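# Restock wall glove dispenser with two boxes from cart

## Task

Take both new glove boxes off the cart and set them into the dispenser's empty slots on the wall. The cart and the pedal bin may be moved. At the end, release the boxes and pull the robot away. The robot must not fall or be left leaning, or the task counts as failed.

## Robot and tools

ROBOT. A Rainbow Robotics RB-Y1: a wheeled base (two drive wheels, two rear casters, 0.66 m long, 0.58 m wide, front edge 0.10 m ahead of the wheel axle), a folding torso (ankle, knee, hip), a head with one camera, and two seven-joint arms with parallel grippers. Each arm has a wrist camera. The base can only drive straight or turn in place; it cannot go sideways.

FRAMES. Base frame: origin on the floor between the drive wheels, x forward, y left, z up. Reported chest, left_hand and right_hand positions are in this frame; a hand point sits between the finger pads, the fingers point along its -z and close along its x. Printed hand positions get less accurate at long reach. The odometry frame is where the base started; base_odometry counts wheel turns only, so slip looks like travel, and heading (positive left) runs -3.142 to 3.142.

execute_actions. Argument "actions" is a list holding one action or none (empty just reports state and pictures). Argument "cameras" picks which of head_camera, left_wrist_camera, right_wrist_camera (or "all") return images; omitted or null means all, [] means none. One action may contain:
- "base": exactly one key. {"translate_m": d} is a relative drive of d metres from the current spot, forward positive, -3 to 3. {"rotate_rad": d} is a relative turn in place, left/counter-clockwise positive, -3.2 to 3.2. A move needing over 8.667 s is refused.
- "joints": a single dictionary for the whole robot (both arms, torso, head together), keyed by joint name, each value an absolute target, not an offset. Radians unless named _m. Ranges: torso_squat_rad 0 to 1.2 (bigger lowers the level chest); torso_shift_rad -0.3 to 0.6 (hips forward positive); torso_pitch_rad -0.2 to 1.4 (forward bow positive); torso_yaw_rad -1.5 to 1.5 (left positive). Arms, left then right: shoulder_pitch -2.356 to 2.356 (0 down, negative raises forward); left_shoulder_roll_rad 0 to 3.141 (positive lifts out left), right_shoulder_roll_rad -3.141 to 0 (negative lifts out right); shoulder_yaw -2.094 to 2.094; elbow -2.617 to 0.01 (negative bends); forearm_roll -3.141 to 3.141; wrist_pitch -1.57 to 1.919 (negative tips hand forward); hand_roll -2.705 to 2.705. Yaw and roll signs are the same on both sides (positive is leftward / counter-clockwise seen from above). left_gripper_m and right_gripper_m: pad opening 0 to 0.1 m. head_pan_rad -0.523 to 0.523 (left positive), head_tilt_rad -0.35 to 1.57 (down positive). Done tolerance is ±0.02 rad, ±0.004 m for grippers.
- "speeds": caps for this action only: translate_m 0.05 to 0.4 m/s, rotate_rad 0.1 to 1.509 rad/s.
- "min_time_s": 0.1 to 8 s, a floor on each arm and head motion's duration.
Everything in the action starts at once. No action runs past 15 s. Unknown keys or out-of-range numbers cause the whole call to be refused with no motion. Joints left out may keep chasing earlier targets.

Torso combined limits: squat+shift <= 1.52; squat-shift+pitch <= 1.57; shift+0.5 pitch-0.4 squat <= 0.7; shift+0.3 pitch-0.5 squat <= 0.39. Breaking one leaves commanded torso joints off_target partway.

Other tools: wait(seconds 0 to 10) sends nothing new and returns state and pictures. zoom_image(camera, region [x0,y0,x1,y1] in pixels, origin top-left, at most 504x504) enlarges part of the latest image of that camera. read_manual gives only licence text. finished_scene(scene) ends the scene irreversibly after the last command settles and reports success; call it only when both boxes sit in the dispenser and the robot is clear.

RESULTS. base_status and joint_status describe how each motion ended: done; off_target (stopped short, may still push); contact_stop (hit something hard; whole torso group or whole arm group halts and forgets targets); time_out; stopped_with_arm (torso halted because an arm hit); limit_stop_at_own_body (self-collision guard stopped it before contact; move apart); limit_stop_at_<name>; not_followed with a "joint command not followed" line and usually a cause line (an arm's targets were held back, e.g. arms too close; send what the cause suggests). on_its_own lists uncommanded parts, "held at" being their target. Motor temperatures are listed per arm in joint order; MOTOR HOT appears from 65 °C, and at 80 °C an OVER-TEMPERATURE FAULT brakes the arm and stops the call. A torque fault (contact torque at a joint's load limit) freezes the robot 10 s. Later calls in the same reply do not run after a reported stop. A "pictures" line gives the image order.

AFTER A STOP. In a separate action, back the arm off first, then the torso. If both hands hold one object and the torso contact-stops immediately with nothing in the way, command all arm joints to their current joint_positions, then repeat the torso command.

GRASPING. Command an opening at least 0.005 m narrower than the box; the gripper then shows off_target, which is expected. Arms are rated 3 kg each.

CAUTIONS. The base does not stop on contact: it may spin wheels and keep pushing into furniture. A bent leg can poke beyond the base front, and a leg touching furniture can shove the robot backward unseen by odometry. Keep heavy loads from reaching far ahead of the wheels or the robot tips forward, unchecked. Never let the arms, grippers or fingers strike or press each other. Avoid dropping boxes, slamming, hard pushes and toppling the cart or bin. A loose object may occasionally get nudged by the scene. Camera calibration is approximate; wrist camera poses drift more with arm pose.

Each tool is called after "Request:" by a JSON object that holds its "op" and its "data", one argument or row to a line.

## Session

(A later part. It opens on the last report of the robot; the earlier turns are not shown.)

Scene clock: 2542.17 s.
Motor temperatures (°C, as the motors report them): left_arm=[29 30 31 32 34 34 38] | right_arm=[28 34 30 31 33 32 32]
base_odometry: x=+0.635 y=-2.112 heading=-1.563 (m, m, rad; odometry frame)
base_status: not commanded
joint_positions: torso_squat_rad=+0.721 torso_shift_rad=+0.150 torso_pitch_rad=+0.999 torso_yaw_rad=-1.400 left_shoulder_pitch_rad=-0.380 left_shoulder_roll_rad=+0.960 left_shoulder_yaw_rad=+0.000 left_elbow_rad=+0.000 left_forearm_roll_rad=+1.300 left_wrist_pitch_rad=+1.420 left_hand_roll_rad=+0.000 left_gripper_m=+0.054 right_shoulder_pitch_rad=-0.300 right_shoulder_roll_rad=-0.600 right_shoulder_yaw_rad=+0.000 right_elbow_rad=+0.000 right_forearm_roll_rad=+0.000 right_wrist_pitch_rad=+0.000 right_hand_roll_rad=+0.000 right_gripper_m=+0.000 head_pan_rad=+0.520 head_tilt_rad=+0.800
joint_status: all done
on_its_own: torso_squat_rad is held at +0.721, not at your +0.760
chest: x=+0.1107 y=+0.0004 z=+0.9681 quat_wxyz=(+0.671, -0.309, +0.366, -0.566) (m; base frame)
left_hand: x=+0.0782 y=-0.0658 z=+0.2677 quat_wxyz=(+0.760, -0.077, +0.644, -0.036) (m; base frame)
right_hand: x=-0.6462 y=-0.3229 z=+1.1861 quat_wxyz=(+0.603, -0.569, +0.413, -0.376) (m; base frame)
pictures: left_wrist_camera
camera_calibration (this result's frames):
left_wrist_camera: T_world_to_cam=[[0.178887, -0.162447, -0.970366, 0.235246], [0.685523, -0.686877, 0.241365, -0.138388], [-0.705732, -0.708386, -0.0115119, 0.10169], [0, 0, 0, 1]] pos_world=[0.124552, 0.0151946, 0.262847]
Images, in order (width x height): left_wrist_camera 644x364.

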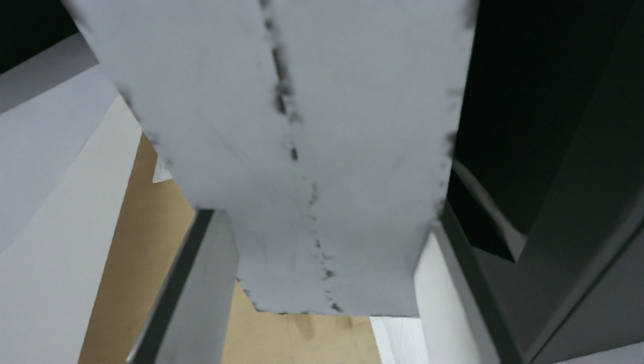

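Request:
{"op": "execute_actions", "data": {
  "actions": [
    {"joints":{"left_shoulder_roll_rad":1.2,"torso_squat_rad":0.66},"min_time_s":2.5}
  ],
  "cameras": ["left_wrist_camera"]
}}

Request:
{"op": "execute_actions", "data": {
  "actions": [
    {"joints":{"left_shoulder_roll_rad":1.5,"torso_squat_rad":0.6},"min_time_s":3}
  ],
  "cameras": ["left_wrist_camera"]
}}

Scene clock: 2550.27 s.
Motor temperatures (°C, as the motors report them): left_arm=[29 30 31 32 34 34 38] | right_arm=[28 34 30 30 33 32 32]
base_odometry: x=+0.635 y=-2.112 heading=-1.563 (m, m, rad; odometry frame)
base_status: not commanded
joint_positions: torso_squat_rad=+0.660 torso_shift_rad=+0.150 torso_pitch_rad=+1.000 torso_yaw_rad=-1.400 left_shoulder_pitch_rad=-0.380 left_shoulder_roll_rad=+1.200 left_shoulder_yaw_rad=+0.000 left_elbow_rad=+0.000 left_forearm_roll_rad=+1.300 left_wrist_pitch_rad=+1.420 left_hand_roll_rad=+0.000 left_gripper_m=+0.050 right_shoulder_pitch_rad=-0.300 right_shoulder_roll_rad=-0.600 right_shoulder_yaw_rad=+0.000 right_elbow_rad=+0.000 right_forearm_roll_rad=+0.000 right_wrist_pitch_rad=+0.000 right_hand_roll_rad=+0.000 right_gripper_m=+0.000 head_pan_rad=+0.520 head_tilt_rad=+0.800
joint_status: all done
chest: x=+0.1150 y=+0.0005 z=+0.9945 quat_wxyz=(+0.671, -0.309, +0.367, -0.566) (m; base frame)
left_hand: x=+0.2158 y=-0.0282 z=+0.2539 quat_wxyz=(+0.830, -0.057, +0.555, -0.006) (m; base frame)
right_hand: x=-0.6417 y=-0.3228 z=+1.2134 quat_wxyz=(+0.602, -0.570, +0.414, -0.376) (m; base frame)
pictures: left_wrist_camera
camera_calibration (this result's frames):
left_wrist_camera: T_world_to_cam=[[0.394615, -0.0809731, -0.915272, 0.14506], [0.647043, -0.68276, 0.339373, -0.220051], [-0.652391, -0.726142, -0.217034, 0.26544], [0, 0, 0, 1]] pos_world=[0.258311, 0.0542515, 0.265058]
Images, in order (width x height): left_wrist_camera 644x364.

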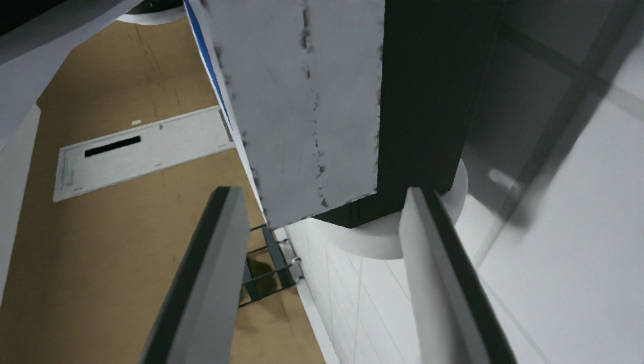

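Scene clock: 2553.57 s.
Motor temperatures (°C, as the motors report them): left_arm=[29 30 31 32 34 34 38] | right_arm=[28 34 30 30 33 32 32]
base_odometry: x=+0.635 y=-2.112 heading=-1.563 (m, m, rad; odometry frame)
base_status: not commanded
joint_positions: torso_squat_rad=+0.600 torso_shift_rad=+0.150 torso_pitch_rad=+1.000 torso_yaw_rad=-1.400 left_shoulder_pitch_rad=-0.380 left_shoulder_roll_rad=+1.500 left_shoulder_yaw_rad=+0.000 left_elbow_rad=+0.000 left_forearm_roll_rad=+1.300 left_wrist_pitch_rad=+1.420 left_hand_roll_rad=+0.000 left_gripper_m=+0.050 right_shoulder_pitch_rad=-0.300 right_shoulder_roll_rad=-0.600 right_shoulder_yaw_rad=+0.000 right_elbow_rad=+0.000 right_forearm_roll_rad=+0.000 right_wrist_pitch_rad=+0.000 right_hand_roll_rad=+0.000 right_gripper_m=+0.000 head_pan_rad=+0.520 head_tilt_rad=+0.800
joint_status: all done
chest: x=+0.1187 y=+0.0005 z=+1.0189 quat_wxyz=(+0.671, -0.309, +0.367, -0.566) (m; base frame)
left_hand: x=+0.3921 y=+0.0285 z=+0.2756 quat_wxyz=(+0.901, -0.030, +0.431, +0.032) (m; base frame)
right_hand: x=-0.6380 y=-0.3228 z=+1.2378 quat_wxyz=(+0.602, -0.570, +0.414, -0.376) (m; base frame)
pictures: left_wrist_camera
camera_calibration (this result's frames):
left_wrist_camera: T_world_to_cam=[[0.635071, 0.0232518, -0.772104, -0.0367785], [0.569014, -0.690069, 0.447245, -0.301687], [-0.522405, -0.72337, -0.451473, 0.439898], [0, 0, 0, 1]] pos_world=[0.424827, 0.110879, 0.305134]
Images, in order (width x height): left_wrist_camera 644x364.

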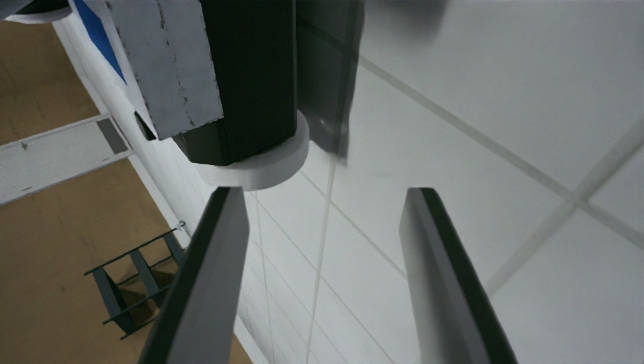

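Request:
{"op": "execute_actions", "data": {
  "actions": [
    {"joints":{"left_shoulder_roll_rad":1.2,"torso_squat_rad":0.72,"left_gripper_m":0.1,"left_shoulder_pitch_rad":-0.33,"left_wrist_pitch_rad":1.5},"min_time_s":2}
  ],
  "cameras": ["left_wrist_camera"]
}}

Request:
{"op": "execute_actions", "data": {
  "actions": [
    {"joints":{"left_shoulder_roll_rad":1.03,"left_wrist_pitch_rad":1.44},"min_time_s":2}
  ],
  "cameras": ["left_wrist_camera"]
}}

Scene clock: 2561.90 s.
Motor temperatures (°C, as the motors report them): left_arm=[29 30 31 32 34 34 38] | right_arm=[28 34 30 30 33 32 32]
base_odometry: x=+0.635 y=-2.112 heading=-1.563 (m, m, rad; odometry frame)
base_status: not commanded
joint_positions: torso_squat_rad=+0.720 torso_shift_rad=+0.150 torso_pitch_rad=+0.999 torso_yaw_rad=-1.400 left_shoulder_pitch_rad=-0.331 left_shoulder_roll_rad=+1.200 left_shoulder_yaw_rad=+0.000 left_elbow_rad=+0.000 left_forearm_roll_rad=+1.300 left_wrist_pitch_rad=+1.500 left_hand_roll_rad=+0.000 left_gripper_m=+0.100 right_shoulder_pitch_rad=-0.300 right_shoulder_roll_rad=-0.600 right_shoulder_yaw_rad=+0.000 right_elbow_rad=+0.000 right_forearm_roll_rad=+0.000 right_wrist_pitch_rad=+0.000 right_hand_roll_rad=+0.000 right_gripper_m=+0.000 head_pan_rad=+0.520 head_tilt_rad=+0.800
joint_status: all done
chest: x=+0.1109 y=+0.0004 z=+0.9682 quat_wxyz=(+0.671, -0.309, +0.366, -0.566) (m; base frame)
left_hand: x=+0.2001 y=-0.0014 z=+0.2436 quat_wxyz=(+0.806, -0.032, +0.591, -0.009) (m; base frame)
right_hand: x=-0.6460 y=-0.3229 z=+1.1865 quat_wxyz=(+0.603, -0.569, +0.413, -0.376) (m; base frame)
pictures: left_wrist_camera
camera_calibration (this result's frames):
left_wrist_camera: T_world_to_cam=[[0.311985, -0.0601827, -0.948179, 0.168561], [0.647833, -0.716532, 0.25864, -0.168606], [-0.694966, -0.694954, -0.184559, 0.27312], [0, 0, 0, 1]] pos_world=[0.246449, 0.0791386, 0.253841]
Images, in order (width x height): left_wrist_camera 644x364.

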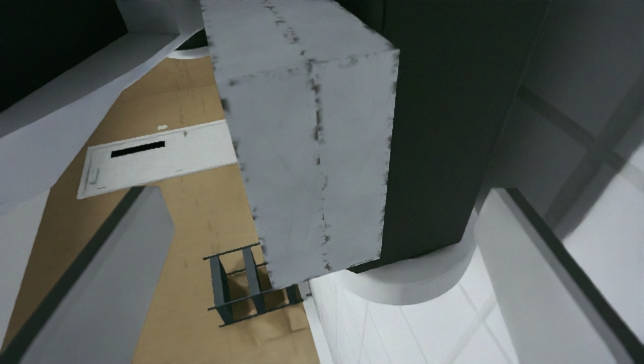

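Scene clock: 2564.20 s.
Motor temperatures (°C, as the motors report them): left_arm=[29 30 31 32 34 34 38] | right_arm=[28 35 30 30 33 32 32]
base_odometry: x=+0.635 y=-2.112 heading=-1.563 (m, m, rad; odometry frame)
base_status: not commanded
joint_positions: torso_squat_rad=+0.720 torso_shift_rad=+0.150 torso_pitch_rad=+0.999 torso_yaw_rad=-1.400 left_shoulder_pitch_rad=-0.331 left_shoulder_roll_rad=+1.031 left_shoulder_yaw_rad=+0.000 left_elbow_rad=+0.000 left_forearm_roll_rad=+1.300 left_wrist_pitch_rad=+1.440 left_hand_roll_rad=+0.000 left_gripper_m=+0.100 right_shoulder_pitch_rad=-0.300 right_shoulder_roll_rad=-0.600 right_shoulder_yaw_rad=+0.000 right_elbow_rad=+0.000 right_forearm_roll_rad=+0.000 right_wrist_pitch_rad=+0.000 right_hand_roll_rad=+0.000 right_gripper_m=+0.000 head_pan_rad=+0.520 head_tilt_rad=+0.800
joint_status: all done
chest: x=+0.1109 y=+0.0004 z=+0.9682 quat_wxyz=(+0.671, -0.309, +0.366, -0.566) (m; base frame)
left_hand: x=+0.1088 y=-0.0275 z=+0.2555 quat_wxyz=(+0.774, -0.047, +0.631, -0.027) (m; base frame)
right_hand: x=-0.6460 y=-0.3229 z=+1.1865 quat_wxyz=(+0.603, -0.569, +0.413, -0.376) (m; base frame)
pictures: left_wrist_camera
camera_calibration (this result's frames):
left_wrist_camera: T_world_to_cam=[[0.213032, -0.109377, -0.970904, 0.222031], [0.661228, -0.715433, 0.225682, -0.124242], [-0.719301, -0.690066, -0.080087, 0.169818], [0, 0, 0, 1]] pos_world=[0.157003, 0.052584, 0.25721]
Images, in order (width x height): left_wrist_camera 644x364.

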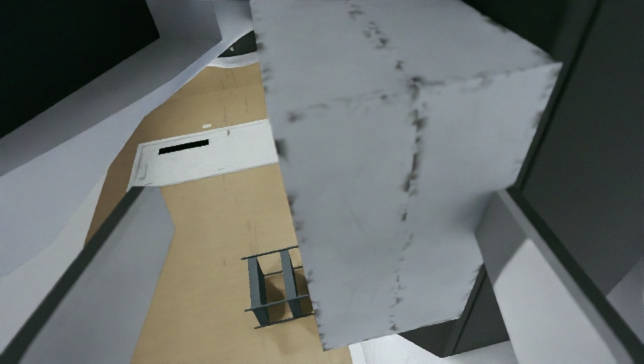

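Request:
{"op": "execute_actions", "data": {
  "actions": [
    {"joints":{"left_shoulder_roll_rad":1.14},"min_time_s":1}
  ],
  "cameras": []
}}

Request:
{"op": "execute_actions", "data": {
  "actions": [
    {"joints":{"left_shoulder_pitch_rad":-0.45,"left_forearm_roll_rad":1.2,"left_wrist_pitch_rad":1.4},"min_time_s":1.5}
  ],
  "cameras": ["left_wrist_camera"]
}}

Request:
{"op": "execute_actions", "data": {
  "actions": [
    {"joints":{"left_shoulder_roll_rad":1.0,"left_wrist_pitch_rad":1.36},"min_time_s":2}
  ],
  "cameras": ["left_wrist_camera"]
}}

Scene clock: 2573.83 s.
Motor temperatures (°C, as the motors report them): left_arm=[29 30 31 32 34 34 38] | right_arm=[28 35 30 30 33 32 32]
base_odometry: x=+0.635 y=-2.112 heading=-1.563 (m, m, rad; odometry frame)
base_status: not commanded
joint_positions: torso_squat_rad=+0.720 torso_shift_rad=+0.150 torso_pitch_rad=+0.999 torso_yaw_rad=-1.400 left_shoulder_pitch_rad=-0.331 left_shoulder_roll_rad=+1.140 left_shoulder_yaw_rad=+0.000 left_elbow_rad=+0.000 left_forearm_roll_rad=+1.300 left_wrist_pitch_rad=+1.440 left_hand_roll_rad=+0.000 left_gripper_m=+0.100 right_shoulder_pitch_rad=-0.300 right_shoulder_roll_rad=-0.600 right_shoulder_yaw_rad=+0.000 right_elbow_rad=+0.000 right_forearm_roll_rad=+0.000 right_wrist_pitch_rad=+0.000 right_hand_roll_rad=+0.000 right_gripper_m=+0.000 head_pan_rad=+0.520 head_tilt_rad=+0.800
joint_status: all done
chest: x=+0.1109 y=+0.0004 z=+0.9682 quat_wxyz=(+0.671, -0.309, +0.366, -0.566) (m; base frame)
left_hand: x=+0.1700 y=-0.0115 z=+0.2376 quat_wxyz=(+0.806, -0.038, +0.590, -0.015) (m; base frame)
right_hand: x=-0.6460 y=-0.3229 z=+1.1865 quat_wxyz=(+0.603, -0.569, +0.413, -0.376) (m; base frame)
pictures: none
No camera images: the call's "cameras" was empty. Leave "cameras" out to get every camera's image.

Scene clock: 2575.63 s.
Motor temperatures (°C, as the motors report them): left_arm=[29 30 31 32 34 34 38] | right_arm=[28 35 30 30 33 32 32]
base_odometry: x=+0.635 y=-2.112 heading=-1.563 (m, m, rad; odometry frame)
base_status: not commanded
joint_positions: torso_squat_rad=+0.720 torso_shift_rad=+0.150 torso_pitch_rad=+0.999 torso_yaw_rad=-1.400 left_shoulder_pitch_rad=-0.450 left_shoulder_roll_rad=+1.140 left_shoulder_yaw_rad=+0.000 left_elbow_rad=+0.000 left_forearm_roll_rad=+1.200 left_wrist_pitch_rad=+1.400 left_hand_roll_rad=+0.000 left_gripper_m=+0.100 right_shoulder_pitch_rad=-0.300 right_shoulder_roll_rad=-0.600 right_shoulder_yaw_rad=+0.000 right_elbow_rad=+0.000 right_forearm_roll_rad=+0.000 right_wrist_pitch_rad=+0.000 right_hand_roll_rad=+0.000 right_gripper_m=+0.000 head_pan_rad=+0.520 head_tilt_rad=+0.800
joint_status: all done
chest: x=+0.1109 y=+0.0004 z=+0.9682 quat_wxyz=(+0.671, -0.309, +0.366, -0.566) (m; base frame)
left_hand: x=+0.1892 y=-0.0540 z=+0.2307 quat_wxyz=(+0.824, -0.061, +0.561, -0.047) (m; base frame)
right_hand: x=-0.6460 y=-0.3229 z=+1.1865 quat_wxyz=(+0.603, -0.569, +0.413, -0.376) (m; base frame)
pictures: left_wrist_camera
camera_calibration (this result's frames):
left_wrist_camera: T_world_to_cam=[[0.376158, -0.153314, -0.913783, 0.131518], [0.606917, -0.704422, 0.368024, -0.212735], [-0.700112, -0.693026, -0.171925, 0.224746], [0, 0, 0, 1]] pos_world=[0.236988, 0.0260638, 0.23711]
Images, in order (width x height): left_wrist_camera 644x364.

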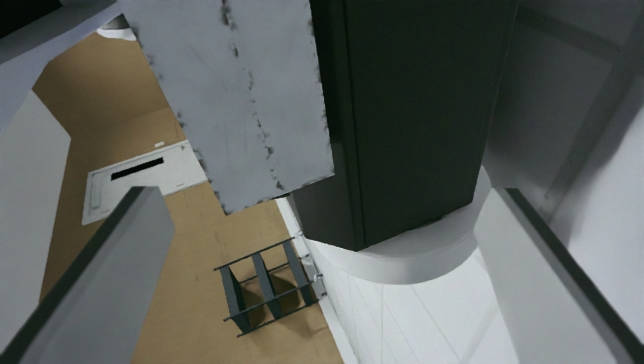

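Scene clock: 2577.93 s.
Motor temperatures (°C, as the motors report them): left_arm=[29 30 31 32 34 34 38] | right_arm=[28 35 30 30 33 32 32]
base_odometry: x=+0.635 y=-2.112 heading=-1.563 (m, m, rad; odometry frame)
base_status: not commanded
joint_positions: torso_squat_rad=+0.720 torso_shift_rad=+0.150 torso_pitch_rad=+0.999 torso_yaw_rad=-1.400 left_shoulder_pitch_rad=-0.450 left_shoulder_roll_rad=+1.000 left_shoulder_yaw_rad=+0.000 left_elbow_rad=+0.000 left_forearm_roll_rad=+1.200 left_wrist_pitch_rad=+1.360 left_hand_roll_rad=+0.000 left_gripper_m=+0.100 right_shoulder_pitch_rad=-0.300 right_shoulder_roll_rad=-0.600 right_shoulder_yaw_rad=+0.000 right_elbow_rad=+0.000 right_forearm_roll_rad=+0.000 right_wrist_pitch_rad=+0.000 right_hand_roll_rad=+0.000 right_gripper_m=+0.000 head_pan_rad=+0.520 head_tilt_rad=+0.800
joint_status: all done
chest: x=+0.1109 y=+0.0004 z=+0.9682 quat_wxyz=(+0.671, -0.309, +0.366, -0.566) (m; base frame)
left_hand: x=+0.1137 y=-0.0798 z=+0.2455 quat_wxyz=(+0.797, -0.077, +0.596, -0.067) (m; base frame)
right_hand: x=-0.6460 y=-0.3229 z=+1.1865 quat_wxyz=(+0.603, -0.569, +0.413, -0.376) (m; base frame)
pictures: left_wrist_camera
camera_calibration (this result's frames):
left_wrist_camera: T_world_to_cam=[[0.290766, -0.206146, -0.934323, 0.180018], [0.622242, -0.70106, 0.348325, -0.187222], [-0.726822, -0.682656, -0.0755719, 0.136755], [0, 0, 0, 1]] pos_world=[0.16355, -0.000787363, 0.243744]
Images, in order (width x height): left_wrist_camera 644x364.

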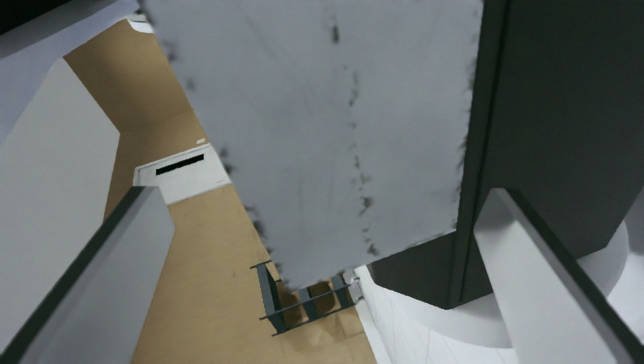

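Request:
{"op": "execute_actions", "data": {
  "actions": [
    {"joints":{"left_shoulder_roll_rad":0.9,"left_wrist_pitch_rad":1.38},"min_time_s":2}
  ],
  "cameras": ["left_wrist_camera"]
}}

Request:
{"op": "execute_actions", "data": {
  "actions": [
    {"joints":{"left_gripper_m":0.045}}
  ],
  "cameras": ["left_wrist_camera"]
}}

Scene clock: 2587.23 s.
Motor temperatures (°C, as the motors report them): left_arm=[29 30 31 32 34 34 38] | right_arm=[28 35 30 30 33 32 32]
base_odometry: x=+0.635 y=-2.112 heading=-1.563 (m, m, rad; odometry frame)
base_status: not commanded
joint_positions: torso_squat_rad=+0.720 torso_shift_rad=+0.150 torso_pitch_rad=+0.999 torso_yaw_rad=-1.400 left_shoulder_pitch_rad=-0.450 left_shoulder_roll_rad=+0.942 left_shoulder_yaw_rad=+0.000 left_elbow_rad=+0.000 left_forearm_roll_rad=+1.200 left_wrist_pitch_rad=+1.371 left_hand_roll_rad=+0.000 left_gripper_m=+0.100 right_shoulder_pitch_rad=-0.300 right_shoulder_roll_rad=-0.600 right_shoulder_yaw_rad=+0.000 right_elbow_rad=+0.000 right_forearm_roll_rad=+0.000 right_wrist_pitch_rad=+0.000 right_hand_roll_rad=+0.000 right_gripper_m=+0.000 head_pan_rad=+0.520 head_tilt_rad=+0.800
joint_status: left_shoulder_roll_rad limit_stop_at_own_body (moved -0.059 of -0.100); left_wrist_pitch_rad limit_stop_at_own_body (moved +0.011 of +0.020)
on_its_own: left_shoulder_roll_rad is held at +0.941, not at your +0.900, since a limit_stop_at_own_body
chest: x=+0.1109 y=+0.0004 z=+0.9682 quat_wxyz=(+0.671, -0.309, +0.366, -0.566) (m; base frame)
left_hand: x=+0.0807 y=-0.0889 z=+0.2610 quat_wxyz=(+0.776, -0.083, +0.621, -0.077) (m; base frame)
right_hand: x=-0.6460 y=-0.3229 z=+1.1866 quat_wxyz=(+0.603, -0.569, +0.413, -0.376) (m; base frame)
pictures: left_wrist_camera
camera_calibration (this result's frames):
left_wrist_camera: T_world_to_cam=[[0.227554, -0.229444, -0.946348, 0.208347], [0.633359, -0.703312, 0.322814, -0.172853], [-0.739645, -0.672836, -0.0147215, 0.0938401], [0, 0, 0, 1]] pos_world=[0.131476, -0.0106268, 0.254349]
Images, in order (width x height): left_wrist_camera 644x364.

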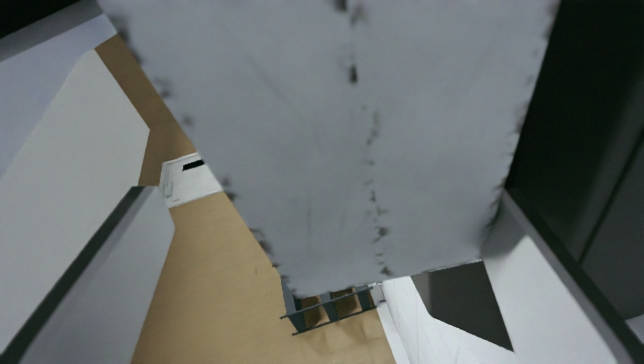

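not run: a stop came earlier in this reply.

Close firmly, then lift first (keeping the box level) before pulling.

Request:
{"op": "execute_actions", "data": {
  "actions": [
    {"joints":{"left_gripper_m":0.04}}
  ],
  "cameras": ["left_wrist_camera"]
}}

Request:
{"op": "execute_actions", "data": {
  "actions": [
    {"joints":{"left_shoulder_roll_rad":1.1,"left_wrist_pitch_rad":1.54,"torso_squat_rad":0.66},"min_time_s":3}
  ],
  "cameras": ["left_wrist_camera"]
}}

Scene clock: 2592.17 s.
Motor temperatures (°C, as the motors report them): left_arm=[29 30 31 32 34 34 38] | right_arm=[28 35 30 30 33 32 32]
base_odometry: x=+0.635 y=-2.112 heading=-1.563 (m, m, rad; odometry frame)
base_status: not commanded
joint_positions: torso_squat_rad=+0.720 torso_shift_rad=+0.150 torso_pitch_rad=+0.999 torso_yaw_rad=-1.400 left_shoulder_pitch_rad=-0.450 left_shoulder_roll_rad=+0.942 left_shoulder_yaw_rad=+0.000 left_elbow_rad=+0.000 left_forearm_roll_rad=+1.200 left_wrist_pitch_rad=+1.371 left_hand_roll_rad=+0.000 left_gripper_m=+0.051 right_shoulder_pitch_rad=-0.300 right_shoulder_roll_rad=-0.600 right_shoulder_yaw_rad=+0.000 right_elbow_rad=+0.000 right_forearm_roll_rad=+0.000 right_wrist_pitch_rad=+0.000 right_hand_roll_rad=+0.000 right_gripper_m=+0.000 head_pan_rad=+0.520 head_tilt_rad=+0.800
joint_status: left_gripper_m off_target (ended at +0.051, target +0.040)
on_its_own: left_shoulder_roll_rad is held at +0.941, not at your +0.900, since a limit_stop_at_own_body
chest: x=+0.1109 y=+0.0004 z=+0.9682 quat_wxyz=(+0.671, -0.309, +0.366, -0.566) (m; base frame)
left_hand: x=+0.0807 y=-0.0889 z=+0.2610 quat_wxyz=(+0.776, -0.083, +0.621, -0.077) (m; base frame)
right_hand: x=-0.6460 y=-0.3229 z=+1.1866 quat_wxyz=(+0.603, -0.569, +0.413, -0.376) (m; base frame)
pictures: left_wrist_camera
camera_calibration (this result's frames):
left_wrist_camera: T_world_to_cam=[[0.227551, -0.229445, -0.946349, 0.208348], [0.63336, -0.703312, 0.322812, -0.172852], [-0.739646, -0.672835, -0.014718, 0.093838], [0, 0, 0, 1]] pos_world=[0.131475, -0.0106272, 0.25435]
Images, in order (width x height): left_wrist_camera 644x364.

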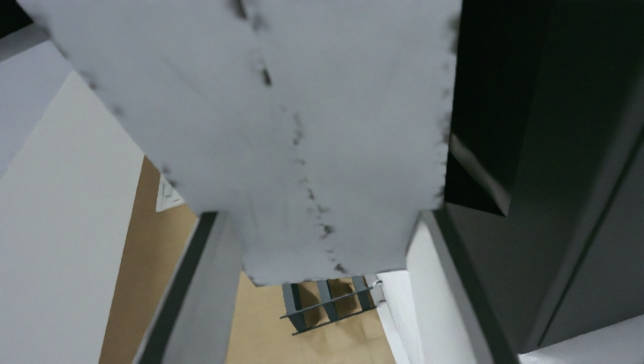

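Scene clock: 2595.47 s.
Motor temperatures (°C, as the motors report them): left_arm=[29 30 31 32 34 34 38] | right_arm=[28 35 30 30 33 32 32]
base_odometry: x=+0.635 y=-2.112 heading=-1.563 (m, m, rad; odometry frame)
base_status: not commanded
joint_positions: torso_squat_rad=+0.660 torso_shift_rad=+0.150 torso_pitch_rad=+1.000 torso_yaw_rad=-1.400 left_shoulder_pitch_rad=-0.450 left_shoulder_roll_rad=+1.100 left_shoulder_yaw_rad=+0.000 left_elbow_rad=+0.000 left_forearm_roll_rad=+1.200 left_wrist_pitch_rad=+1.539 left_hand_roll_rad=+0.000 left_gripper_m=+0.051 right_shoulder_pitch_rad=-0.300 right_shoulder_roll_rad=-0.600 right_shoulder_yaw_rad=+0.000 right_elbow_rad=+0.000 right_forearm_roll_rad=+0.000 right_wrist_pitch_rad=+0.000 right_hand_roll_rad=+0.000 right_gripper_m=+0.000 head_pan_rad=+0.520 head_tilt_rad=+0.800
joint_status: all done
chest: x=+0.1150 y=+0.0005 z=+0.9945 quat_wxyz=(+0.671, -0.309, +0.367, -0.566) (m; base frame)
left_hand: x=+0.1619 y=-0.0562 z=+0.2930 quat_wxyz=(+0.771, -0.061, +0.631, -0.058) (m; base frame)
right_hand: x=-0.6417 y=-0.3229 z=+1.2134 quat_wxyz=(+0.602, -0.570, +0.414, -0.376) (m; base frame)
pictures: left_wrist_camera
camera_calibration (this result's frames):
left_wrist_camera: T_world_to_cam=[[0.207055, -0.174438, -0.962652, 0.238854], [0.640588, -0.719537, 0.268167, -0.197687], [-0.739442, -0.672189, -0.0372409, 0.182943], [0, 0, 0, 1]] pos_world=[0.212456, 0.0223942, 0.28976]
Images, in order (width x height): left_wrist_camera 644x364.

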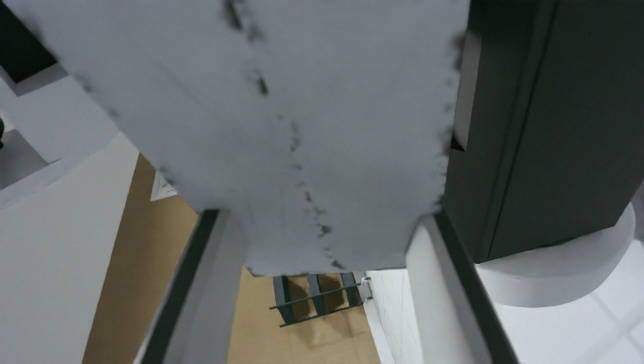

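Request:
{"op": "execute_actions", "data": {
  "actions": [
    {"joints":{"left_shoulder_roll_rad":1.45,"left_wrist_pitch_rad":1.9,"torso_squat_rad":0.6},"min_time_s":4}
  ],
  "cameras": ["left_wrist_camera"]
}}

Request:
{"op": "execute_actions", "data": {
  "actions": [
    {"joints":{"left_shoulder_roll_rad":1.75,"torso_squat_rad":0.3,"left_elbow_rad":-0.01},"min_time_s":5}
  ],
  "cameras": ["left_wrist_camera"]
}}

Scene clock: 2607.57 s.
Motor temperatures (°C, as the motors report them): left_arm=[29 30 31 32 34 35 38] | right_arm=[28 35 30 30 33 32 32]
base_odometry: x=+0.635 y=-2.112 heading=-1.563 (m, m, rad; odometry frame)
base_status: not commanded
joint_positions: torso_squat_rad=+0.600 torso_shift_rad=+0.150 torso_pitch_rad=+1.000 torso_yaw_rad=-1.400 left_shoulder_pitch_rad=-0.450 left_shoulder_roll_rad=+1.450 left_shoulder_yaw_rad=+0.000 left_elbow_rad=+0.000 left_forearm_roll_rad=+1.200 left_wrist_pitch_rad=+1.899 left_hand_roll_rad=+0.000 left_gripper_m=+0.051 right_shoulder_pitch_rad=-0.300 right_shoulder_roll_rad=-0.600 right_shoulder_yaw_rad=+0.000 right_elbow_rad=+0.000 right_forearm_roll_rad=+0.000 right_wrist_pitch_rad=+0.000 right_hand_roll_rad=+0.000 right_gripper_m=+0.000 head_pan_rad=+0.520 head_tilt_rad=+0.800
joint_status: all done
chest: x=+0.1187 y=+0.0005 z=+1.0189 quat_wxyz=(+0.671, -0.309, +0.367, -0.566) (m; base frame)
left_hand: x=+0.3272 y=+0.0138 z=+0.3739 quat_wxyz=(+0.762, -0.028, +0.647, -0.004) (m; base frame)
right_hand: x=-0.6380 y=-0.3228 z=+1.2379 quat_wxyz=(+0.602, -0.570, +0.414, -0.376) (m; base frame)
pictures: left_wrist_camera
camera_calibration (this result's frames):
left_wrist_camera: T_world_to_cam=[[0.173416, -0.051314, -0.983511, 0.311808], [0.675489, -0.720528, 0.156698, -0.24467], [-0.716688, -0.691524, -0.0902893, 0.36789], [0, 0, 0, 1]] pos_world=[0.374861, 0.094113, 0.378223]
Images, in order (width x height): left_wrist_camera 644x364.

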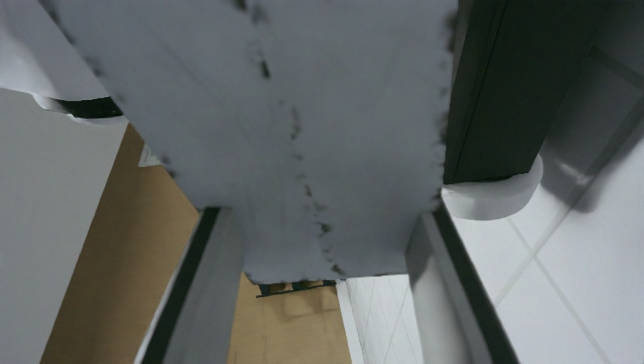

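Scene clock: 2612.87 s.
Motor temperatures (°C, as the motors report them): left_arm=[29 30 31 32 34 35 38] | right_arm=[28 35 30 30 33 32 32]
base_odometry: x=+0.635 y=-2.112 heading=-1.563 (m, m, rad; odometry frame)
base_status: not commanded
joint_positions: torso_squat_rad=+0.300 torso_shift_rad=+0.150 torso_pitch_rad=+1.000 torso_yaw_rad=-1.400 left_shoulder_pitch_rad=-0.450 left_shoulder_roll_rad=+1.750 left_shoulder_yaw_rad=+0.000 left_elbow_rad=-0.010 left_forearm_roll_rad=+1.200 left_wrist_pitch_rad=+1.899 left_hand_roll_rad=+0.000 left_gripper_m=+0.051 right_shoulder_pitch_rad=-0.300 right_shoulder_roll_rad=-0.600 right_shoulder_yaw_rad=+0.000 right_elbow_rad=+0.000 right_forearm_roll_rad=+0.000 right_wrist_pitch_rad=+0.000 right_hand_roll_rad=+0.000 right_gripper_m=+0.000 head_pan_rad=+0.520 head_tilt_rad=+0.800
joint_status: all done
chest: x=+0.1323 y=+0.0006 z=+1.1089 quat_wxyz=(+0.671, -0.309, +0.367, -0.566) (m; base frame)
left_hand: x=+0.4778 y=+0.0700 z=+0.4893 quat_wxyz=(+0.844, -0.010, +0.534, +0.045) (m; base frame)
right_hand: x=-0.6243 y=-0.3227 z=+1.3278 quat_wxyz=(+0.602, -0.570, +0.414, -0.376) (m; base frame)
pictures: left_wrist_camera
camera_calibration (this result's frames):
left_wrist_camera: T_world_to_cam=[[0.436361, 0.0586575, -0.897857, 0.226845], [0.657791, -0.701654, 0.273849, -0.374155], [-0.613922, -0.710099, -0.344759, 0.601792], [0, 0, 0, 1]] pos_world=[0.516583, 0.151498, 0.51361]
Images, in order (width x height): left_wrist_camera 644x364.

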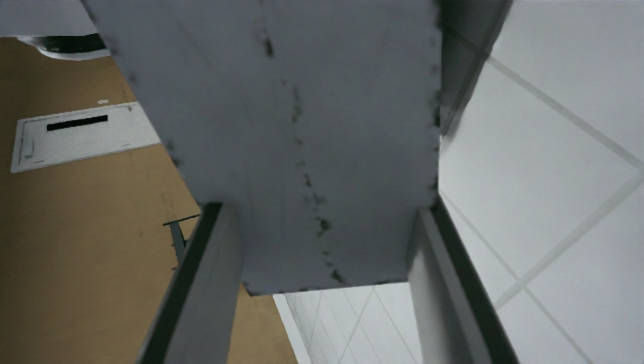

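Request:
{"op": "execute_actions", "data": {
  "actions": [
    {"joints":{"left_wrist_pitch_rad":0.78,"torso_squat_rad":0.1},"min_time_s":5}
  ]
}}

Scene clock: 2624.00 s.
Motor temperatures (°C, as the motors report them): left_arm=[29 30 31 32 34 35 38] | right_arm=[28 35 30 30 33 32 32]
base_odometry: x=+0.635 y=-2.112 heading=-1.563 (m, m, rad; odometry frame)
base_status: not commanded
joint_positions: torso_squat_rad=+0.119 torso_shift_rad=+0.150 torso_pitch_rad=+1.000 torso_yaw_rad=-1.400 left_shoulder_pitch_rad=-0.450 left_shoulder_roll_rad=+1.750 left_shoulder_yaw_rad=+0.000 left_elbow_rad=-0.010 left_forearm_roll_rad=+1.200 left_wrist_pitch_rad=+0.780 left_hand_roll_rad=+0.000 left_gripper_m=+0.040 right_shoulder_pitch_rad=-0.300 right_shoulder_roll_rad=-0.600 right_shoulder_yaw_rad=+0.000 right_elbow_rad=+0.000 right_forearm_roll_rad=+0.000 right_wrist_pitch_rad=+0.000 right_hand_roll_rad=+0.000 right_gripper_m=+0.000 head_pan_rad=+0.520 head_tilt_rad=+0.800
joint_status: all done
on_its_own: left_gripper_m moved -0.011 to your old target +0.040
chest: x=+0.1362 y=+0.0006 z=+1.1350 quat_wxyz=(+0.671, -0.309, +0.367, -0.566) (m; base frame)
left_hand: x=+0.6874 y=+0.0923 z=+0.3842 quat_wxyz=(+0.999, +0.016, +0.004, +0.044) (m; base frame)
right_hand: x=-0.6204 y=-0.3227 z=+1.3539 quat_wxyz=(+0.602, -0.570, +0.414, -0.376) (m; base frame)
pictures: head_camera, left_wrist_camera, right_wrist_camera
camera_calibration (this result's frames):
head_camera: T_world_to_cam=[[-0.400719, -0.605673, 0.687447, -0.743684], [-0.820745, 0.570771, 0.0244564, 0.300036], [-0.407188, -0.554419, -0.725822, 0.956558], [0, 0, 0, 1]] pos_world=[0.337743, -0.0913475, 1.1982]
left_wrist_camera: T_world_to_cam=[[0.996913, 0.0784208, 0.00393057, -0.693872], [0.0577311, -0.765989, 0.640257, -0.189993], [0.0532202, -0.638053, -0.768151, 0.407512], [0, 0, 0, 1]] pos_world=[0.681011, 0.168896, 0.437402]
right_wrist_camera: T_world_to_cam=[[-0.401734, 0.912929, 0.0719112, -0.0499981], [0.582396, 0.315302, -0.749266, 1.50614], [-0.7067, -0.259124, -0.658354, 0.459137], [0, 0, 0, 1]] pos_world=[-0.572782, -0.31027, 1.43437]
Images, in order (width x height): head_camera 896x504, left_wrist_camera 644x364, right_wrist_camera 644x364.

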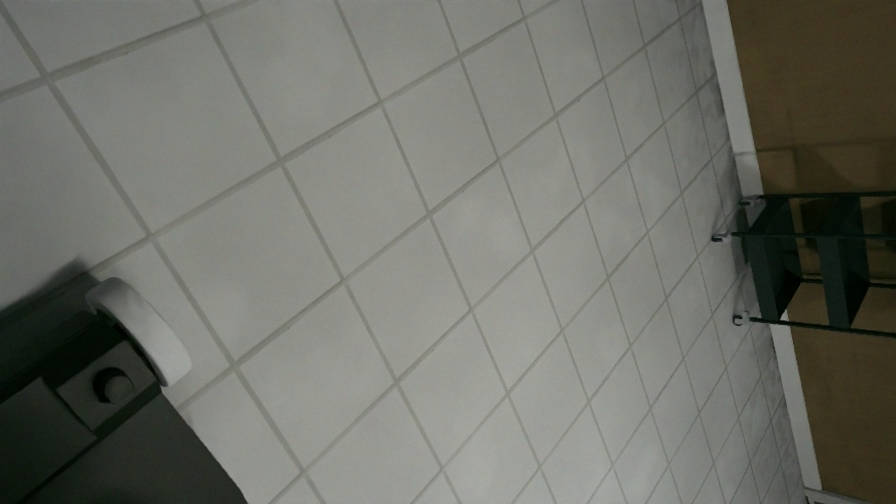

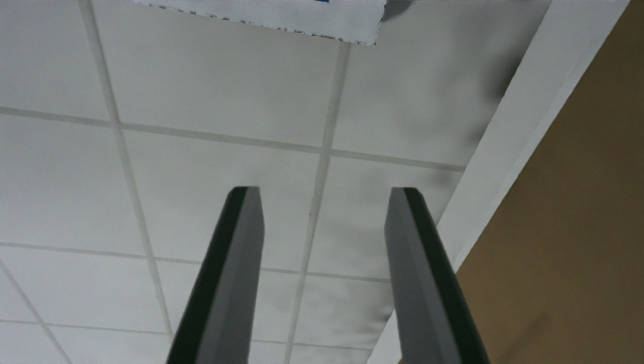

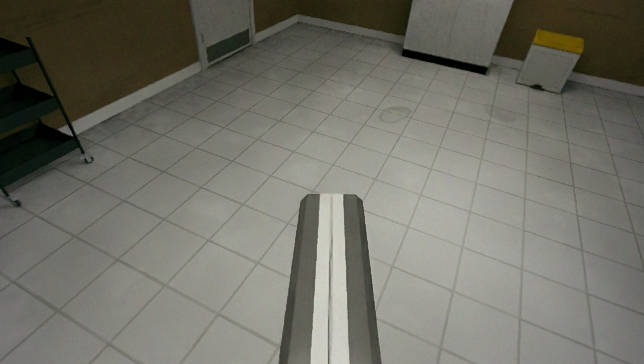

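Request:
{"op": "execute_actions", "data": {
  "actions": [
    {"joints":{"torso_yaw_rad":0,"torso_shift_rad":0,"torso_pitch_rad":0.6,"torso_squat_rad":0.3,"left_shoulder_pitch_rad":-0.3,"left_shoulder_roll_rad":0.7,"left_forearm_roll_rad":0,"left_wrist_pitch_rad":0,"left_gripper_m":0.1,"head_pan_rad":0,"head_tilt_rad":0.5}}
  ],
  "cameras": ["head_camera"]
}}

Scene clock: 2632.93 s.
Motor temperatures (°C, as the motors report them): left_arm=[29 30 31 32 34 35 38] | right_arm=[28 35 30 30 33 32 32]
base_odometry: x=+0.635 y=-2.112 heading=-1.563 (m, m, rad; odometry frame)
base_status: not commanded
joint_positions: torso_squat_rad=+0.300 torso_shift_rad=+0.000 torso_pitch_rad=+0.600 torso_yaw_rad=+0.000 left_shoulder_pitch_rad=-0.300 left_shoulder_roll_rad=+0.700 left_shoulder_yaw_rad=+0.000 left_elbow_rad=-0.010 left_forearm_roll_rad=+0.000 left_wrist_pitch_rad=+0.000 left_hand_roll_rad=+0.000 left_gripper_m=+0.100 right_shoulder_pitch_rad=-0.300 right_shoulder_roll_rad=-0.600 right_shoulder_yaw_rad=+0.000 right_elbow_rad=+0.000 right_forearm_roll_rad=+0.000 right_wrist_pitch_rad=+0.000 right_hand_roll_rad=+0.000 right_gripper_m=+0.000 head_pan_rad=+0.000 head_tilt_rad=+0.500
joint_status: all done
chest: x=-0.0533 y=+0.0006 z=+1.2046 quat_wxyz=(+0.955, +0.000, +0.296, +0.000) (m; base frame)
left_hand: x=-0.1412 y=+0.7006 z=+0.6927 quat_wxyz=(+0.932, +0.323, +0.127, -0.102) (m; base frame)
right_hand: x=-0.1660 y=-0.6388 z=+0.6537 quat_wxyz=(+0.947, -0.277, +0.137, +0.093) (m; base frame)
pictures: head_camera
camera_calibration (this result's frames):
head_camera: T_world_to_cam=[[-0.0273632, -0.998627, 0.0446617, -0.0591786], [-0.902931, 0.00552124, -0.42975, 0.72023], [0.428914, -0.0520858, -0.901843, 1.13421], [0, 0, 0, 1]] pos_world=[0.162222, -0.00399792, 1.33504]
Images, in order (width x height): head_camera 896x504.

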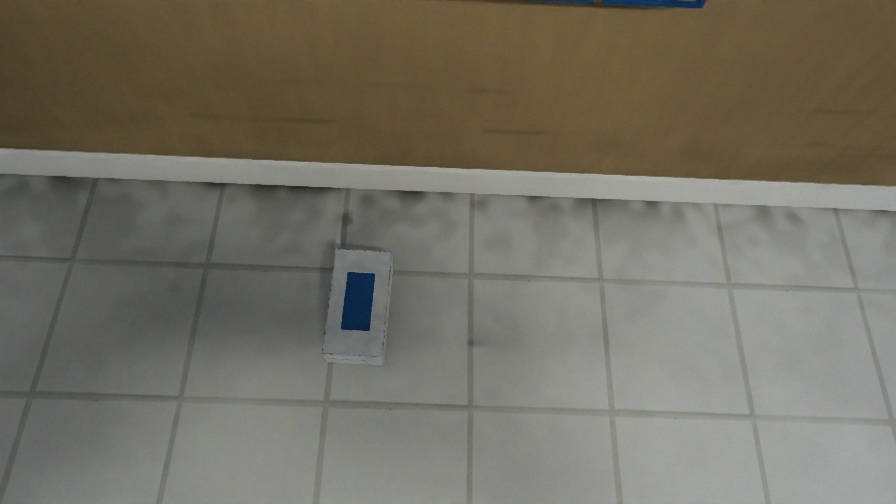

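Request:
{"op": "execute_actions", "data": {
  "actions": [
    {"joints":{"torso_yaw_rad":-1.4,"torso_shift_rad":0.15,"torso_pitch_rad":1.0,"torso_squat_rad":0.6,"left_shoulder_pitch_rad":0.1,"left_shoulder_roll_rad":1.12,"left_elbow_rad":0,"left_forearm_roll_rad":1.57,"left_wrist_pitch_rad":0.1,"left_gripper_m":0.0,"head_pan_rad":0.52,"head_tilt_rad":0.5},"min_time_s":3}
  ]
}}

Scene clock: 2653.47 s.
Motor temperatures (°C, as the motors report them): left_arm=[29 31 31 32 34 34 38] | right_arm=[28 33 30 30 33 32 32]
base_odometry: x=+0.635 y=-2.112 heading=-1.563 (m, m, rad; odometry frame)
base_status: not commanded
joint_positions: torso_squat_rad=+0.600 torso_shift_rad=+0.150 torso_pitch_rad=+1.000 torso_yaw_rad=-1.400 left_shoulder_pitch_rad=+0.100 left_shoulder_roll_rad=+1.120 left_shoulder_yaw_rad=+0.000 left_elbow_rad=+0.000 left_forearm_roll_rad=+1.570 left_wrist_pitch_rad=+0.100 left_hand_roll_rad=+0.000 left_gripper_m=+0.000 right_shoulder_pitch_rad=-0.300 right_shoulder_roll_rad=-0.600 right_shoulder_yaw_rad=+0.000 right_elbow_rad=+0.000 right_forearm_roll_rad=+0.000 right_wrist_pitch_rad=+0.000 right_hand_roll_rad=+0.000 right_gripper_m=+0.000 head_pan_rad=+0.520 head_tilt_rad=+0.500
joint_status: all done
chest: x=+0.1187 y=+0.0005 z=+1.0190 quat_wxyz=(+0.671, -0.309, +0.367, -0.566) (m; base frame)
left_hand: x=+0.3628 y=+0.2069 z=+0.1394 quat_wxyz=(+0.994, +0.111, -0.006, +0.014) (m; base frame)
right_hand: x=-0.6380 y=-0.3228 z=+1.2378 quat_wxyz=(+0.602, -0.570, +0.414, -0.376) (m; base frame)
pictures: head_camera, left_wrist_camera, right_wrist_camera
camera_calibration (this result's frames):
head_camera: T_world_to_cam=[[-0.41468, -0.599175, 0.684857, -0.663975], [-0.898, 0.391119, -0.20155, 0.561061], [-0.147097, -0.698581, -0.700248, 0.758206], [0, 0, 0, 1]] pos_world=[0.340026, -0.0876116, 1.09874]
left_wrist_camera: T_world_to_cam=[[0.999603, 0.0161824, 0.0230751, -0.369129], [0.00301339, -0.875407, 0.483376, 0.13767], [0.0280223, -0.483115, -0.875108, 0.301906], [0, 0, 0, 1]] pos_world=[0.360108, 0.272346, 0.206172]
right_wrist_camera: T_world_to_cam=[[-0.401741, 0.912929, 0.0718637, -0.0485596], [0.582423, 0.315279, -0.749255, 1.42948], [-0.706674, -0.259151, -0.658371, 0.370353], [0, 0, 0, 1]] pos_world=[-0.590349, -0.310374, 1.31836]
Images, in order (width x height): head_camera 896x504, left_wrist_camera 644x364, right_wrist_camera 644x364.

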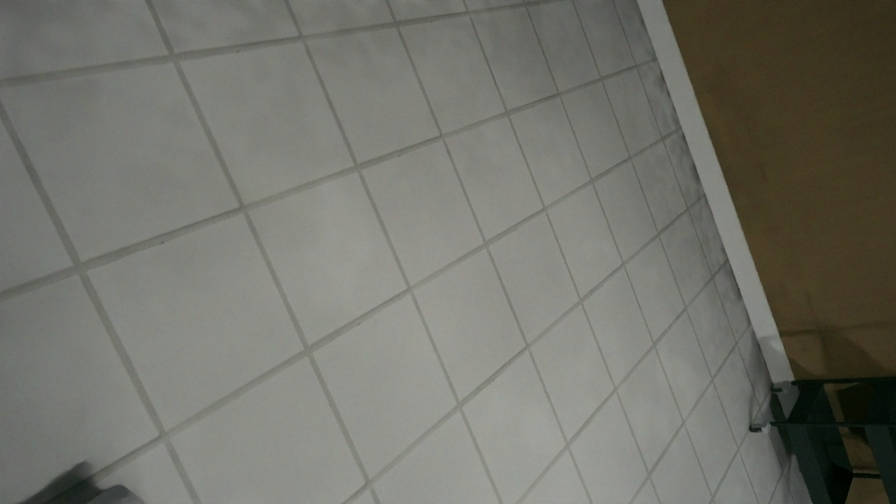

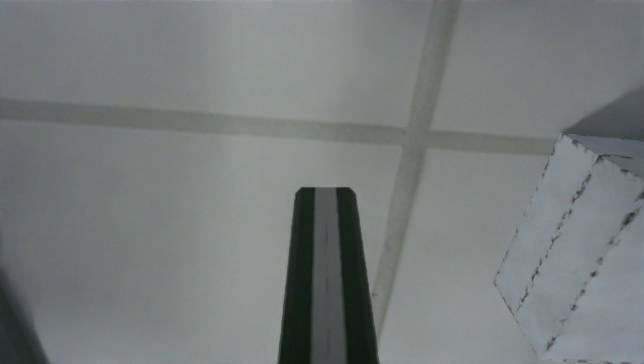

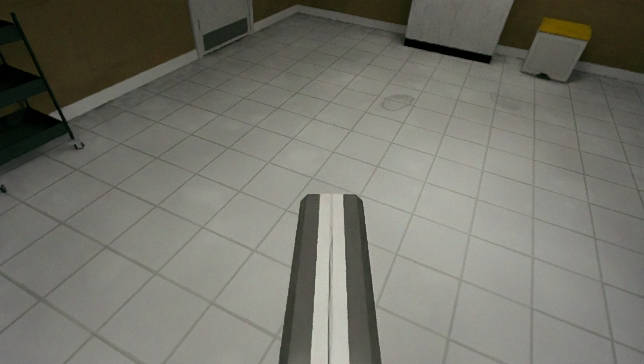

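Request:
{"op": "execute_actions", "data": {
  "actions": [
    {"joints":{"torso_shift_rad":0.2,"torso_pitch_rad":0.98,"torso_squat_rad":0.78,"left_shoulder_pitch_rad":0.0},"min_time_s":2}
  ],
  "cameras": ["left_wrist_camera"]
}}

Scene clock: 2661.83 s.
Motor temperatures (°C, as the motors report them): left_arm=[29 30 31 32 34 34 38] | right_arm=[28 34 30 30 33 32 32]
base_odometry: x=+0.635 y=-2.112 heading=-1.563 (m, m, rad; odometry frame)
base_status: not commanded
joint_positions: torso_squat_rad=+0.780 torso_shift_rad=+0.200 torso_pitch_rad=+0.980 torso_yaw_rad=-1.400 left_shoulder_pitch_rad=+0.001 left_shoulder_roll_rad=+1.120 left_shoulder_yaw_rad=+0.000 left_elbow_rad=+0.000 left_forearm_roll_rad=+1.570 left_wrist_pitch_rad=+0.100 left_hand_roll_rad=+0.000 left_gripper_m=+0.000 right_shoulder_pitch_rad=-0.300 right_shoulder_roll_rad=-0.600 right_shoulder_yaw_rad=+0.000 right_elbow_rad=+0.000 right_forearm_roll_rad=+0.000 right_wrist_pitch_rad=+0.000 right_hand_roll_rad=+0.000 right_gripper_m=+0.000 head_pan_rad=+0.520 head_tilt_rad=+0.500
joint_status: all done
chest: x=+0.1278 y=+0.0004 z=+0.9407 quat_wxyz=(+0.675, -0.303, +0.360, -0.569) (m; base frame)
left_hand: x=+0.3932 y=+0.1522 z=+0.0562 quat_wxyz=(+0.996, +0.072, -0.020, +0.045) (m; base frame)
right_hand: x=-0.6331 y=-0.3229 z=+1.1441 quat_wxyz=(+0.607, -0.566, +0.408, -0.382) (m; base frame)
pictures: left_wrist_camera
camera_calibration (this result's frames):
left_wrist_camera: T_world_to_cam=[[0.99548, 0.0772869, 0.0551849, -0.406133], [0.0341541, -0.833584, 0.551336, 0.107521], [0.0886123, -0.546959, -0.832456, 0.185233], [0, 0, 0, 1]] pos_world=[0.384211, 0.222331, 0.117331]
Images, in order (width x height): left_wrist_camera 644x364.

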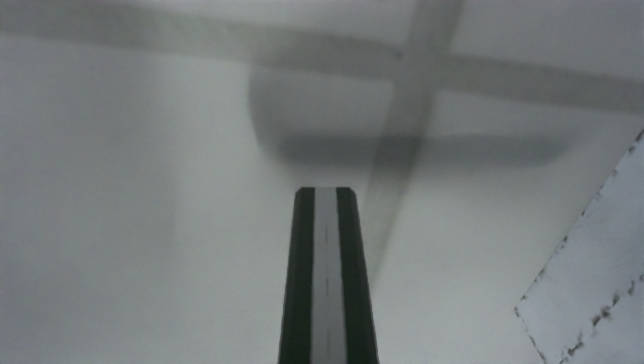

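Request:
{"op": "execute_actions", "data": {
  "actions": [
    {"joints":{"left_shoulder_pitch_rad":-0.03},"base":{"translate_m":0.27},"speeds":{"translate_m":0.08}}
  ],
  "cameras": ["left_wrist_camera"]
}}

Scene clock: 2669.40 s.
Motor temperatures (°C, as the motors report them): left_arm=[29 30 31 32 34 34 38] | right_arm=[28 34 30 30 33 32 32]
base_odometry: x=+0.637 y=-2.382 heading=-1.563 (m, m, rad; odometry frame)
base_status: done
joint_positions: torso_squat_rad=+0.780 torso_shift_rad=+0.200 torso_pitch_rad=+0.980 torso_yaw_rad=-1.400 left_shoulder_pitch_rad=-0.030 left_shoulder_roll_rad=+1.120 left_shoulder_yaw_rad=+0.000 left_elbow_rad=+0.000 left_forearm_roll_rad=+1.570 left_wrist_pitch_rad=+0.100 left_hand_roll_rad=+0.000 left_gripper_m=+0.000 right_shoulder_pitch_rad=-0.300 right_shoulder_roll_rad=-0.600 right_shoulder_yaw_rad=+0.000 right_elbow_rad=+0.000 right_forearm_roll_rad=+0.000 right_wrist_pitch_rad=+0.000 right_hand_roll_rad=+0.000 right_gripper_m=+0.000 head_pan_rad=+0.520 head_tilt_rad=+0.500
joint_status: all done
chest: x=+0.1278 y=+0.0004 z=+0.9406 quat_wxyz=(+0.675, -0.303, +0.360, -0.569) (m; base frame)
left_hand: x=+0.3949 y=+0.1355 z=+0.0539 quat_wxyz=(+0.997, +0.060, -0.021, +0.054) (m; base frame)
right_hand: x=-0.6331 y=-0.3228 z=+1.1443 quat_wxyz=(+0.607, -0.566, +0.408, -0.382) (m; base frame)
pictures: left_wrist_camera
camera_calibration (this result's frames):
left_wrist_camera: T_world_to_cam=[[0.993703, 0.0959789, 0.0578137, -0.408462], [0.0458901, -0.819343, 0.571464, 0.087107], [0.102218, -0.565213, -0.818588, 0.170397], [0, 0, 0, 1]] pos_world=[0.384475, 0.206885, 0.113321]
Images, in order (width x height): left_wrist_camera 644x364.

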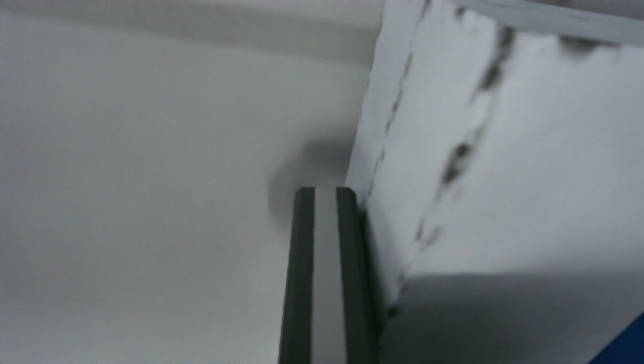

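Request:
{"op": "execute_actions", "data": {
  "actions": [
    {"base":{"translate_m":0.04},"speeds":{"translate_m":0.05}}
  ],
  "cameras": []
}}

Request:
{"op": "execute_actions", "data": {
  "actions": [
    {"base":{"translate_m":0.02},"speeds":{"translate_m":0.05},"joints":{"torso_squat_rad":0.66}}
  ],
  "cameras": ["left_wrist_camera"]
}}

Scene clock: 2676.03 s.
Motor temperatures (°C, as the motors report them): left_arm=[29 30 31 32 34 35 38] | right_arm=[28 34 30 30 33 32 32]
base_odometry: x=+0.637 y=-2.422 heading=-1.562 (m, m, rad; odometry frame)
base_status: done
joint_positions: torso_squat_rad=+0.780 torso_shift_rad=+0.200 torso_pitch_rad=+0.981 torso_yaw_rad=-1.400 left_shoulder_pitch_rad=-0.029 left_shoulder_roll_rad=+1.112 left_shoulder_yaw_rad=+0.000 left_elbow_rad=+0.001 left_forearm_roll_rad=+1.570 left_wrist_pitch_rad=+0.103 left_hand_roll_rad=+0.000 left_gripper_m=+0.000 right_shoulder_pitch_rad=-0.300 right_shoulder_roll_rad=-0.600 right_shoulder_yaw_rad=+0.000 right_elbow_rad=+0.000 right_forearm_roll_rad=+0.000 right_wrist_pitch_rad=+0.000 right_hand_roll_rad=+0.000 right_gripper_m=+0.000 head_pan_rad=+0.520 head_tilt_rad=+0.500
joint_status: not commanded
chest: x=+0.1280 y=+0.0004 z=+0.9404 quat_wxyz=(+0.675, -0.303, +0.360, -0.568) (m; base frame)
left_hand: x=+0.3878 y=+0.1361 z=+0.0530 quat_wxyz=(+0.997, +0.061, -0.016, +0.055) (m; base frame)
right_hand: x=-0.6327 y=-0.3230 z=+1.1447 quat_wxyz=(+0.606, -0.566, +0.408, -0.382) (m; base frame)
pictures: none
No camera images: the call's "cameras" was empty. Leave "cameras" out to get every camera's image.

Scene clock: 2686.40 s.
Motor temperatures (°C, as the motors report them): left_arm=[29 33 31 32 34 42 38] | right_arm=[28 35 30 30 33 32 32]
TORQUE FAULT: left_shoulder_roll_rad reached its load limit. The robot stopped for 10 seconds, dropped its targets and accepts commands again. The stop added 9.2 s to the call and to motion_time.
base_odometry: x=+0.637 y=-2.438 heading=-1.561 (m, m, rad; odometry frame)
base_status: done
joint_positions: torso_squat_rad=+0.766 torso_shift_rad=+0.201 torso_pitch_rad=+0.985 torso_yaw_rad=-1.399 left_shoulder_pitch_rad=-0.027 left_shoulder_roll_rad=+1.096 left_shoulder_yaw_rad=+0.000 left_elbow_rad=+0.003 left_forearm_roll_rad=+1.570 left_wrist_pitch_rad=+0.107 left_hand_roll_rad=+0.000 left_gripper_m=+0.000 right_shoulder_pitch_rad=-0.300 right_shoulder_roll_rad=-0.600 right_shoulder_yaw_rad=+0.000 right_elbow_rad=+0.000 right_forearm_roll_rad=+0.000 right_wrist_pitch_rad=+0.000 right_hand_roll_rad=+0.000 right_gripper_m=+0.000 head_pan_rad=+0.520 head_tilt_rad=+0.500
joint_status: torso_squat_rad contact_stop (moved -0.014 of -0.120)
on_its_own: torso_squat_rad is held at +0.766, not at your +0.660, since a contact_stop
chest: x=+0.1305 y=+0.0005 z=+0.9461 quat_wxyz=(+0.674, -0.305, +0.362, -0.568) (m; base frame)
left_hand: x=+0.3733 y=+0.1373 z=+0.0568 quat_wxyz=(+0.997, +0.062, -0.003, +0.055) (m; base frame)
right_hand: x=-0.6291 y=-0.3234 z=+1.1534 quat_wxyz=(+0.606, -0.567, +0.409, -0.380) (m; base frame)
pictures: left_wrist_camera
camera_calibration (this result's frames):
left_wrist_camera: T_world_to_cam=[[0.994849, 0.0989599, 0.0219768, -0.38609], [0.0690939, -0.820593, 0.567321, 0.0796843], [0.074176, -0.56288, -0.823204, 0.186393], [0, 0, 0, 1]] pos_world=[0.36477, 0.208513, 0.116718]
Images, in order (width x height): left_wrist_camera 644x364.

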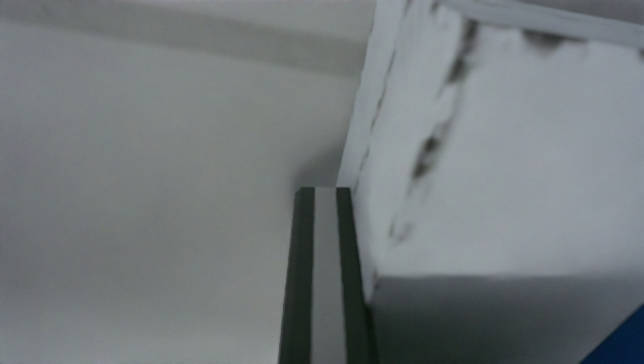

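Too much press. Ease back, then lift without driving.

Request:
{"op": "execute_actions", "data": {
  "actions": [
    {"base":{"translate_m":-0.03},"speeds":{"translate_m":0.05},"joints":{"left_shoulder_roll_rad":1.12,"left_wrist_pitch_rad":0.1,"left_shoulder_pitch_rad":-0.03,"left_elbow_rad":0}}
  ],
  "cameras": []
}}

Request:
{"op": "execute_actions", "data": {
  "actions": [
    {"joints":{"torso_squat_rad":0.7}}
  ],
  "cameras": ["left_wrist_camera"]
}}

Scene clock: 2692.90 s.
Motor temperatures (°C, as the motors report them): left_arm=[28 34 31 32 34 44 38] | right_arm=[28 35 30 30 33 32 32]
base_odometry: x=+0.637 y=-2.408 heading=-1.562 (m, m, rad; odometry frame)
base_status: done
joint_positions: torso_squat_rad=+0.766 torso_shift_rad=+0.201 torso_pitch_rad=+0.983 torso_yaw_rad=-1.399 left_shoulder_pitch_rad=-0.027 left_shoulder_roll_rad=+1.097 left_shoulder_yaw_rad=+0.000 left_elbow_rad=+0.003 left_forearm_roll_rad=+1.570 left_wrist_pitch_rad=+0.106 left_hand_roll_rad=+0.000 left_gripper_m=+0.000 right_shoulder_pitch_rad=-0.300 right_shoulder_roll_rad=-0.600 right_shoulder_yaw_rad=+0.000 right_elbow_rad=+0.000 right_forearm_roll_rad=+0.000 right_wrist_pitch_rad=+0.000 right_hand_roll_rad=+0.000 right_gripper_m=+0.000 head_pan_rad=+0.520 head_tilt_rad=+0.500
joint_status: left_shoulder_roll_rad contact_stop (moved +0.000 of +0.024); left_wrist_pitch_rad contact_stop (moved -0.002 of -0.007); the others done
on_its_own: torso_squat_rad is held at +0.766, not at your +0.660, since a contact_stop; left_shoulder_roll_rad is held at +1.097, not at your +1.120, since a contact_stop
chest: x=+0.1300 y=+0.0004 z=+0.9465 quat_wxyz=(+0.674, -0.304, +0.361, -0.568) (m; base frame)
left_hand: x=+0.3751 y=+0.1370 z=+0.0576 quat_wxyz=(+0.997, +0.062, -0.005, +0.055) (m; base frame)
right_hand: x=-0.6301 y=-0.3232 z=+1.1525 quat_wxyz=(+0.606, -0.566, +0.409, -0.381) (m; base frame)
pictures: none
No camera images: the call's "cameras" was empty. Leave "cameras" out to get every camera's image.

not run: a stop came earlier in this reply.


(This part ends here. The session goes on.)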